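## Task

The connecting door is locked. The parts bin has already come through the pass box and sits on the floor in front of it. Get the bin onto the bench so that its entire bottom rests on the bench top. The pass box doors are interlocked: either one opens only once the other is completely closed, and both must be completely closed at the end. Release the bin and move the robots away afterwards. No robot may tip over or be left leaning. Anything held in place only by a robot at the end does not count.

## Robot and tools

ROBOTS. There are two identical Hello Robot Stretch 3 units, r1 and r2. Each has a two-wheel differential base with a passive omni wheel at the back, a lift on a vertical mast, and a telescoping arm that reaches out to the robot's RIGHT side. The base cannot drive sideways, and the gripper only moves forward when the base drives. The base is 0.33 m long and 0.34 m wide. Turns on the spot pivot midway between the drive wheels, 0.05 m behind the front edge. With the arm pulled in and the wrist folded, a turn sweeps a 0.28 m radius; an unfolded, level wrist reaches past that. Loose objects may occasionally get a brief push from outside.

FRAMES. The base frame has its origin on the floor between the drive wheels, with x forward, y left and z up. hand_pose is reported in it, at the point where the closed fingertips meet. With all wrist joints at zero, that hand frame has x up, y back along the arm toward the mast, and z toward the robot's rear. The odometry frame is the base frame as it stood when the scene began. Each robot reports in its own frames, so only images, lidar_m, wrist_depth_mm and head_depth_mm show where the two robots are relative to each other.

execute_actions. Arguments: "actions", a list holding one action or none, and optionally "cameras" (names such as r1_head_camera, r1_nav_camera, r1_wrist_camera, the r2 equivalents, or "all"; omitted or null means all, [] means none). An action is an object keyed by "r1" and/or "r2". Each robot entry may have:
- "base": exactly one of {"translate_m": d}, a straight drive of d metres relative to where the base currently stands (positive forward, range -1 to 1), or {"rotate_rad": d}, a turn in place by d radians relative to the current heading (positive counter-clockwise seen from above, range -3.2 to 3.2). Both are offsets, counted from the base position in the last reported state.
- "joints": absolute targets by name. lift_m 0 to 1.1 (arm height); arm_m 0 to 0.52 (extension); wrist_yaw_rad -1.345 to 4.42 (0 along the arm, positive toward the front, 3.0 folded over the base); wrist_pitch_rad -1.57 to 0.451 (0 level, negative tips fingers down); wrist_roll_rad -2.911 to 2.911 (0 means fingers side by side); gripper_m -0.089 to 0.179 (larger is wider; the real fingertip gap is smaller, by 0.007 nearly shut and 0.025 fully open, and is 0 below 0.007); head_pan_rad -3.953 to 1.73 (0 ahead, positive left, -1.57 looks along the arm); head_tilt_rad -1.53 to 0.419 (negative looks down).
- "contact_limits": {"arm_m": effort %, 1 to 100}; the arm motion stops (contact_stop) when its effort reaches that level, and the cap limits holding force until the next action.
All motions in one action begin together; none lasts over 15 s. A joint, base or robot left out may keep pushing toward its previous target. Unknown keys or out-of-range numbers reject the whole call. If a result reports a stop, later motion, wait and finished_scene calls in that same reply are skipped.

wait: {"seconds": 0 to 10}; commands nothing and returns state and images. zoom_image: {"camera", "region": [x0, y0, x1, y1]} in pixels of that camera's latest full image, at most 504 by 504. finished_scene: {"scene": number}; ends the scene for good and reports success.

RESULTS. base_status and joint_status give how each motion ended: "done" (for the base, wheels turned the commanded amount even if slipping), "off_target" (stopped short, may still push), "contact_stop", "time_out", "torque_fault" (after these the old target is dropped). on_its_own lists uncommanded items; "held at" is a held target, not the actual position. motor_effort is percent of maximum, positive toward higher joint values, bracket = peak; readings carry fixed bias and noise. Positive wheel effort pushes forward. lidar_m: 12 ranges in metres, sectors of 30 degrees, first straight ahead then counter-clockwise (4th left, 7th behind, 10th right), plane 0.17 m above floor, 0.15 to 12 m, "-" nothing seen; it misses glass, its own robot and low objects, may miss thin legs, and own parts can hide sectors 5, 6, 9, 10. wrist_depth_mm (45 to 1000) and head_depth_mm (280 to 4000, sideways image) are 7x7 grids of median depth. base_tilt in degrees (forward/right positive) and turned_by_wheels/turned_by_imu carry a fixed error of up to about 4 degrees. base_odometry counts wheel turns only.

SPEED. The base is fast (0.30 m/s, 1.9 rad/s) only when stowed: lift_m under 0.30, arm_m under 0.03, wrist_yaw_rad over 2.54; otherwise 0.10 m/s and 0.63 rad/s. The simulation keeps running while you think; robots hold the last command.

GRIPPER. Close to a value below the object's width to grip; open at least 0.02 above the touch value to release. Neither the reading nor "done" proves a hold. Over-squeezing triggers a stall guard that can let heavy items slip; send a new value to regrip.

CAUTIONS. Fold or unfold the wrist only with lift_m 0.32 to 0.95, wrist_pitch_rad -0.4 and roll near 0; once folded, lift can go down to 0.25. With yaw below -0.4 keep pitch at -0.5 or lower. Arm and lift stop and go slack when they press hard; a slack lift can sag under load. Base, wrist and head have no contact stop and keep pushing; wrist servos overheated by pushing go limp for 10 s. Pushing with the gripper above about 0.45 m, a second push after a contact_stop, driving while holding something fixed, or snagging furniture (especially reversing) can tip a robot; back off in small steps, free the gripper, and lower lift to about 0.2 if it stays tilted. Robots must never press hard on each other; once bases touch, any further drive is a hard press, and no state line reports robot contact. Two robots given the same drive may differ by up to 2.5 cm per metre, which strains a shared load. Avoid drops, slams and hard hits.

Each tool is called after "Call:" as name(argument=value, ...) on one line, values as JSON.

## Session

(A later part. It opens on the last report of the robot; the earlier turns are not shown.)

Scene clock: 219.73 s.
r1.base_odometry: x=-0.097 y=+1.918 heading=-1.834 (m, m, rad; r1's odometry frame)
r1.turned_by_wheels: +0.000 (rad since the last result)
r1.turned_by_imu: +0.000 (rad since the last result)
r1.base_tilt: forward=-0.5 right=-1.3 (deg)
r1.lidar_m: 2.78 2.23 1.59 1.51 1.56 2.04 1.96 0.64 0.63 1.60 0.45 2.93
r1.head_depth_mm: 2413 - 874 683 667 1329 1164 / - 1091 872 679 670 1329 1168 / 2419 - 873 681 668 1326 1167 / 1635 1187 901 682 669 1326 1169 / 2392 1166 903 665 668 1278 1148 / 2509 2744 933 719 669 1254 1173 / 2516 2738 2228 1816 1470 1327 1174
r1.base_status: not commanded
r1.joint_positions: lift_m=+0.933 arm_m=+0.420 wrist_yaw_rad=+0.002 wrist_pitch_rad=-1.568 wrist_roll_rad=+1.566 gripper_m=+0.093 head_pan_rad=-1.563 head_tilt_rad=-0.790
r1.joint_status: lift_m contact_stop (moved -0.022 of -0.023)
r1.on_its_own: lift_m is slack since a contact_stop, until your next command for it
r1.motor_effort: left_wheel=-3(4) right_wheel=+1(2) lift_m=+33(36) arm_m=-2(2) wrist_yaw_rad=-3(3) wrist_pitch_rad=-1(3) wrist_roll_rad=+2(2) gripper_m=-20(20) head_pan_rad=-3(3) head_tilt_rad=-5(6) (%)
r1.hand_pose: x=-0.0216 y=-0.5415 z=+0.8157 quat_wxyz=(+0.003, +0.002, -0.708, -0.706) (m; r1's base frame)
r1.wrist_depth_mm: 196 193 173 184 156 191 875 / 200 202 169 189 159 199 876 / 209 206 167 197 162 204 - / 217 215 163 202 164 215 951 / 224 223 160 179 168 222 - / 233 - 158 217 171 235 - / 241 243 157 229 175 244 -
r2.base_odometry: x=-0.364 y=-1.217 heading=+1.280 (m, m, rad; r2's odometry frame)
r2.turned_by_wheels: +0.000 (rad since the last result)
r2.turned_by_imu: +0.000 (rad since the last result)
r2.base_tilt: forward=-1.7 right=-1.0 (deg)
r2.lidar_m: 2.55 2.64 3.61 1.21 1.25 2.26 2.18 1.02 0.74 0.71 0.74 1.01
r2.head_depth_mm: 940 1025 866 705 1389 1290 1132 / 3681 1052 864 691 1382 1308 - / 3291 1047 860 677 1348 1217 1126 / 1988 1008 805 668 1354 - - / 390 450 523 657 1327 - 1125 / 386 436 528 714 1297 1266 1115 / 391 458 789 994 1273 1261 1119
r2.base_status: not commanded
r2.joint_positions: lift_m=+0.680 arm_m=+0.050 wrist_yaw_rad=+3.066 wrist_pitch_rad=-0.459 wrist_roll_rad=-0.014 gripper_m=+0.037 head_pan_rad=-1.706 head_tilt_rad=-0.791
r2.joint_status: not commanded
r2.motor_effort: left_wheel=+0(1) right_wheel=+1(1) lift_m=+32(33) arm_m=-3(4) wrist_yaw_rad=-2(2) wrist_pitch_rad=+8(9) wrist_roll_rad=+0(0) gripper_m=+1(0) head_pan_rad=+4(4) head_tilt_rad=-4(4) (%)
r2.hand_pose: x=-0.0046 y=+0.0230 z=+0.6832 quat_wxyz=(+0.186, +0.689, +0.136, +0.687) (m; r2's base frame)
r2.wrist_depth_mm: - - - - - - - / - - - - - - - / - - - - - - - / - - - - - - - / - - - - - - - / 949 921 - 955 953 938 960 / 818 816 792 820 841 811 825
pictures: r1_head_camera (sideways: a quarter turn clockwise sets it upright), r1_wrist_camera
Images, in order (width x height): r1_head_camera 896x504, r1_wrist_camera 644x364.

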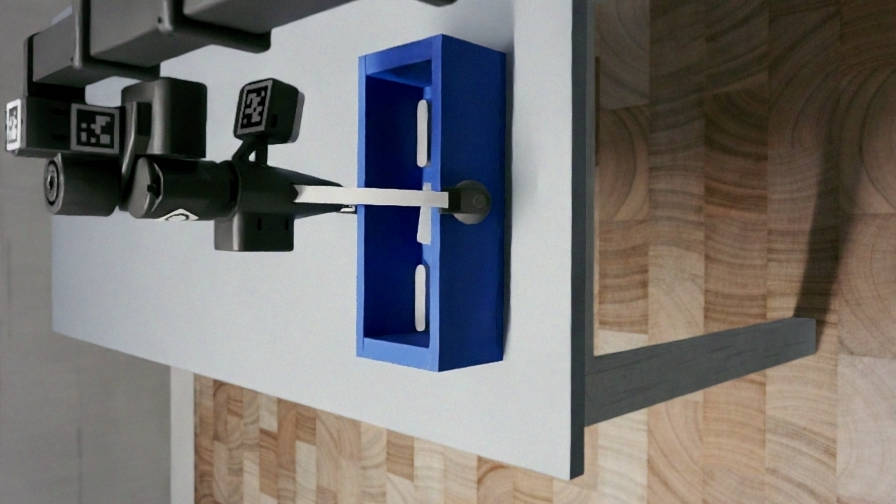

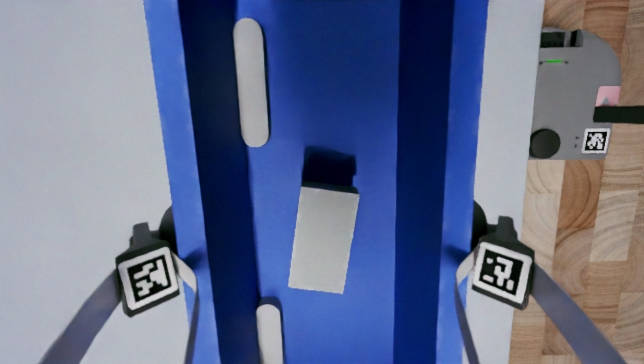

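Call:
execute_actions(actions=[{"r1":{"joints":{"gripper_m":0.179,"lift_m":0.934}}}], cameras=[])

Call:
execute_actions(actions=[{"r1":{"joints":{"lift_m":1.02}}}], cameras=[])

Call:
execute_actions(actions=[{"r1":{"joints":{"arm_m":0.1}}}], cameras=["r1_head_camera","r1_nav_camera"])

Scene clock: 224.50 s.
r1.base_odometry: x=-0.097 y=+1.918 heading=-1.834 (m, m, rad; r1's odometry frame)
r1.turned_by_wheels: +0.000 (rad since the last result)
r1.turned_by_imu: +0.000 (rad since the last result)
r1.base_tilt: forward=-0.6 right=-1.3 (deg)
r1.lidar_m: 2.78 2.23 1.58 1.51 1.55 2.05 1.96 0.64 0.63 1.61 0.45 2.93
r1.head_depth_mm: 2400 - 874 682 667 1327 1165 / - 1091 871 676 668 1325 1169 / 2446 - 873 698 668 1316 1173 / 1626 1190 902 679 670 1327 1166 / 2370 1162 905 665 671 1279 1151 / 2497 2741 931 738 671 1253 1172 / 2498 2733 2220 1813 1474 1327 1179
r1.base_status: not commanded
r1.joint_positions: lift_m=+0.934 arm_m=+0.420 wrist_yaw_rad=+0.002 wrist_pitch_rad=-1.568 wrist_roll_rad=+1.566 gripper_m=+0.179 head_pan_rad=-1.563 head_tilt_rad=-0.790
r1.joint_status: all done
r1.motor_effort: left_wheel=-3(2) right_wheel=+1(2) lift_m=+37(39) arm_m=-2(2) wrist_yaw_rad=-3(3) wrist_pitch_rad=-1(1) wrist_roll_rad=+2(2) gripper_m=+1(89) head_pan_rad=-2(3) head_tilt_rad=-6(6) (%)
r1.hand_pose: x=-0.0216 y=-0.5415 z=+0.8163 quat_wxyz=(+0.003, +0.002, -0.708, -0.706) (m; r1's base frame)
r1.wrist_depth_mm: 195 194 168 184 161 193 877 / 201 200 164 190 163 200 911 / 209 209 163 199 165 206 - / 217 215 159 203 169 216 961 / 224 222 157 182 172 220 - / - 232 154 218 176 229 - / 244 242 175 229 178 240 -
r2.base_odometry: x=-0.364 y=-1.217 heading=+1.280 (m, m, rad; r2's odometry frame)
r2.turned_by_wheels: +0.000 (rad since the last result)
r2.turned_by_imu: +0.000 (rad since the last result)
r2.base_tilt: forward=-1.7 right=-1.1 (deg)
r2.lidar_m: 2.55 2.65 3.61 1.21 1.25 2.27 2.18 1.02 0.74 0.71 0.74 1.01
r2.head_depth_mm: 943 1022 871 704 1394 1283 1129 / 3656 1052 862 694 1388 1305 - / 3332 1045 858 678 1353 1220 1130 / 1989 1007 807 668 1349 - - / 390 451 523 655 1331 - 1118 / 386 436 527 719 1292 1263 1118 / 391 458 789 992 1270 1261 1113
r2.base_status: not commanded
r2.joint_positions: lift_m=+0.680 arm_m=+0.050 wrist_yaw_rad=+3.066 wrist_pitch_rad=-0.459 wrist_roll_rad=-0.014 gripper_m=+0.037 head_pan_rad=-1.706 head_tilt_rad=-0.791
r2.joint_status: not commanded
r2.motor_effort: left_wheel=-1(1) right_wheel=+1(0) lift_m=+33(33) arm_m=-3(3) wrist_yaw_rad=-2(2) wrist_pitch_rad=+9(9) wrist_roll_rad=+0(0) gripper_m=+0(1) head_pan_rad=+4(5) head_tilt_rad=-3(4) (%)
r2.hand_pose: x=-0.0046 y=+0.0230 z=+0.6832 quat_wxyz=(+0.186, +0.689, +0.136, +0.687) (m; r2's base frame)
r2.wrist_depth_mm: - - - - - - - / - - - - - - - / - - - - - - - / - - - - - - - / - - - - - - - / 923 942 - 953 988 943 946 / 823 826 797 814 821 833 814
pictures: none
No camera images: the call's "cameras" was empty. Leave "cameras" out to get every camera's image.

Scene clock: 226.10 s.
r1.base_odometry: x=-0.097 y=+1.918 heading=-1.834 (m, m, rad; r1's odometry frame)
r1.turned_by_wheels: +0.000 (rad since the last result)
r1.turned_by_imu: +0.000 (rad since the last result)
r1.base_tilt: forward=-0.6 right=-1.2 (deg)
r1.lidar_m: 2.78 2.23 1.58 1.51 1.56 2.04 1.96 0.64 0.63 1.60 0.45 2.92
r1.head_depth_mm: 1542 1153 903 683 667 1315 1164 / 1461 1070 901 674 667 1323 1169 / - - 900 659 670 1322 1166 / 2006 1117 900 679 667 1321 1169 / 2394 1163 904 666 669 1270 1149 / 2487 2705 936 738 670 1252 1173 / 2517 2726 2218 1801 1466 1327 1166
r1.base_status: not commanded
r1.joint_positions: lift_m=+1.020 arm_m=+0.420 wrist_yaw_rad=+0.002 wrist_pitch_rad=-1.568 wrist_roll_rad=+1.566 gripper_m=+0.179 head_pan_rad=-1.563 head_tilt_rad=-0.790
r1.joint_status: all done
r1.motor_effort: left_wheel=-3(2) right_wheel=+2(1) lift_m=+38(38) arm_m=-2(2) wrist_yaw_rad=-3(3) wrist_pitch_rad=-1(1) wrist_roll_rad=+2(2) gripper_m=+1(0) head_pan_rad=-3(3) head_tilt_rad=-6(6) (%)
r1.hand_pose: x=-0.0216 y=-0.5415 z=+0.9023 quat_wxyz=(+0.003, +0.002, -0.708, -0.706) (m; r1's base frame)
r1.wrist_depth_mm: 275 273 248 256 262 955 947 / 284 283 261 272 273 - - / 292 291 289 280 282 - - / 301 304 301 291 298 - - / 315 315 311 302 310 - - / 325 325 323 312 318 - - / 343 335 334 281 333 - -
r2.base_odometry: x=-0.364 y=-1.217 heading=+1.280 (m, m, rad; r2's odometry frame)
r2.turned_by_wheels: +0.000 (rad since the last result)
r2.turned_by_imu: +0.000 (rad since the last result)
r2.base_tilt: forward=-1.7 right=-0.9 (deg)
r2.lidar_m: 2.55 2.64 3.60 1.21 1.25 2.26 2.18 1.02 0.74 0.71 0.74 1.01
r2.head_depth_mm: 940 1018 866 706 1399 1280 1131 / 3633 1050 863 691 1378 1305 - / 3335 1047 854 678 1357 1225 1123 / 1990 1001 807 671 1345 - - / 390 450 522 654 1323 - 1119 / 385 436 527 718 1299 1262 1125 / 391 459 788 993 1269 1269 1107
r2.base_status: not commanded
r2.joint_positions: lift_m=+0.680 arm_m=+0.050 wrist_yaw_rad=+3.066 wrist_pitch_rad=-0.459 wrist_roll_rad=-0.014 gripper_m=+0.037 head_pan_rad=-1.706 head_tilt_rad=-0.791
r2.joint_status: not commanded
r2.motor_effort: left_wheel=+0(0) right_wheel=+1(1) lift_m=+33(33) arm_m=-4(3) wrist_yaw_rad=-2(1) wrist_pitch_rad=+9(8) wrist_roll_rad=+0(0) gripper_m=+1(0) head_pan_rad=+5(3) head_tilt_rad=-3(4) (%)
r2.hand_pose: x=-0.0046 y=+0.0230 z=+0.6832 quat_wxyz=(+0.186, +0.689, +0.136, +0.687) (m; r2's base frame)
r2.wrist_depth_mm: - - - - - - - / - - - - - - - / - - - - - - - / - - - - - - - / - - - - - - - / 946 948 - 962 939 939 928 / 824 825 795 807 831 817 823
pictures: none
No camera images: the call's "cameras" was empty. Leave "cameras" out to get every camera's image.

Scene clock: 229.67 s.
r1.base_odometry: x=-0.097 y=+1.918 heading=-1.834 (m, m, rad; r1's odometry frame)
r1.turned_by_wheels: +0.000 (rad since the last result)
r1.turned_by_imu: +0.000 (rad since the last result)
r1.base_tilt: forward=-0.6 right=-1.3 (deg)
r1.lidar_m: 2.79 2.22 1.58 1.51 1.55 2.05 1.96 0.65 0.63 1.60 0.45 2.92
r1.head_depth_mm: - - - - 705 1323 1166 / 2403 - - - 707 1322 1173 / 2417 - - - - 1323 - / 1629 1163 901 - 1431 1328 1174 / 2375 1160 901 664 670 1273 1155 / 2532 2736 933 741 669 1251 1171 / 2487 2751 2201 1816 1459 1335 1174
r1.base_status: not commanded
r1.joint_positions: lift_m=+1.020 arm_m=+0.100 wrist_yaw_rad=+0.002 wrist_pitch_rad=-1.568 wrist_roll_rad=+1.566 gripper_m=+0.179 head_pan_rad=-1.563 head_tilt_rad=-0.790
r1.joint_status: all done
r1.motor_effort: left_wheel=-3(2) right_wheel=+1(1) lift_m=+38(38) arm_m=-3(7) wrist_yaw_rad=-3(3) wrist_pitch_rad=-1(1) wrist_roll_rad=+2(2) gripper_m=+0(1) head_pan_rad=-3(3) head_tilt_rad=-6(6) (%)
r1.hand_pose: x=-0.0216 y=-0.2215 z=+0.9023 quat_wxyz=(+0.003, +0.002, -0.708, -0.706) (m; r1's base frame)
r1.wrist_depth_mm: 276 949 960 968 962 953 956 / 282 - - - - - - / 293 365 - - - - - / 301 321 - - - - - / 299 452 - - - - - / 286 361 - - - - - / 342 344 - - - - -
r2.base_odometry: x=-0.364 y=-1.217 heading=+1.280 (m, m, rad; r2's odometry frame)
r2.turned_by_wheels: +0.000 (rad since the last result)
r2.turned_by_imu: +0.000 (rad since the last result)
r2.base_tilt: forward=-1.6 right=-0.9 (deg)
r2.lidar_m: 2.55 2.65 3.57 1.21 1.25 2.27 2.18 1.01 0.74 0.71 0.74 1.01
r2.head_depth_mm: 946 1024 869 705 1396 1277 1132 / 3705 1057 862 692 1389 1303 - / 3373 1051 859 680 1348 1232 1129 / 1985 1006 807 668 1348 - - / 390 451 523 655 1332 - 1119 / 385 436 527 715 1297 1266 1116 / 391 458 787 992 1273 1258 1113
r2.base_status: not commanded
r2.joint_positions: lift_m=+0.680 arm_m=+0.050 wrist_yaw_rad=+3.066 wrist_pitch_rad=-0.459 wrist_roll_rad=-0.014 gripper_m=+0.037 head_pan_rad=-1.706 head_tilt_rad=-0.791
r2.joint_status: not commanded
r2.motor_effort: left_wheel=+0(0) right_wheel=+1(1) lift_m=+33(32) arm_m=-3(4) wrist_yaw_rad=-2(1) wrist_pitch_rad=+8(8) wrist_roll_rad=-1(0) gripper_m=+0(0) head_pan_rad=+4(3) head_tilt_rad=-4(3) (%)
r2.hand_pose: x=-0.0046 y=+0.0230 z=+0.6832 quat_wxyz=(+0.186, +0.689, +0.136, +0.687) (m; r2's base frame)
r2.wrist_depth_mm: - - - - - - - / - - - - - - - / - - - - - - - / - - - - - - - / - - - - - - - / 939 944 - 920 968 943 918 / 812 810 807 830 810 832 817
pictures: r1_head_camera (sideways: a quarter turn clockwise sets it upright), r1_nav_camera (sideways: a quarter turn counterclockwise sets it upright)
Images, in order (width x height): r1_head_camera 896x504, r1_nav_camera 672x504.

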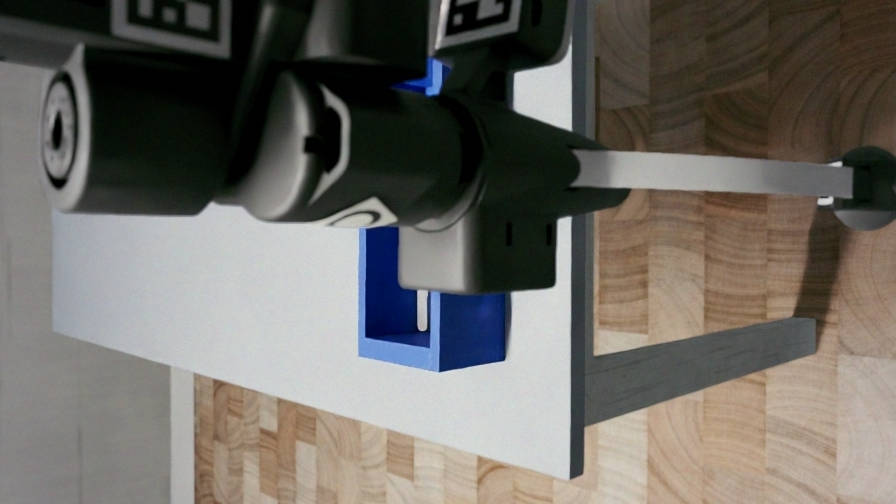

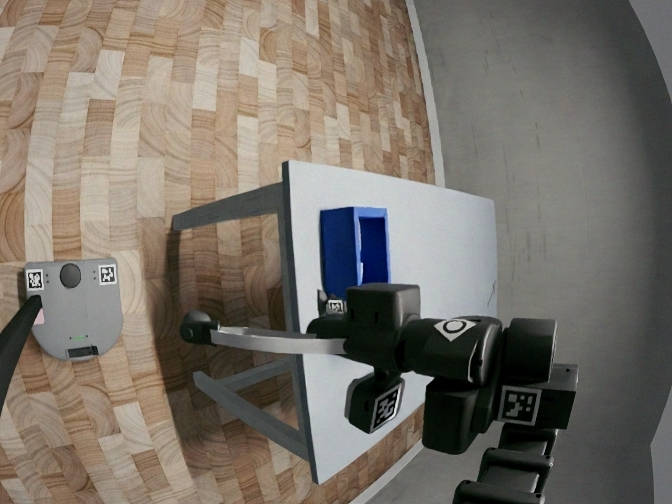

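Call:
finished_scene(scene=1)

The scene is finished: the task was done.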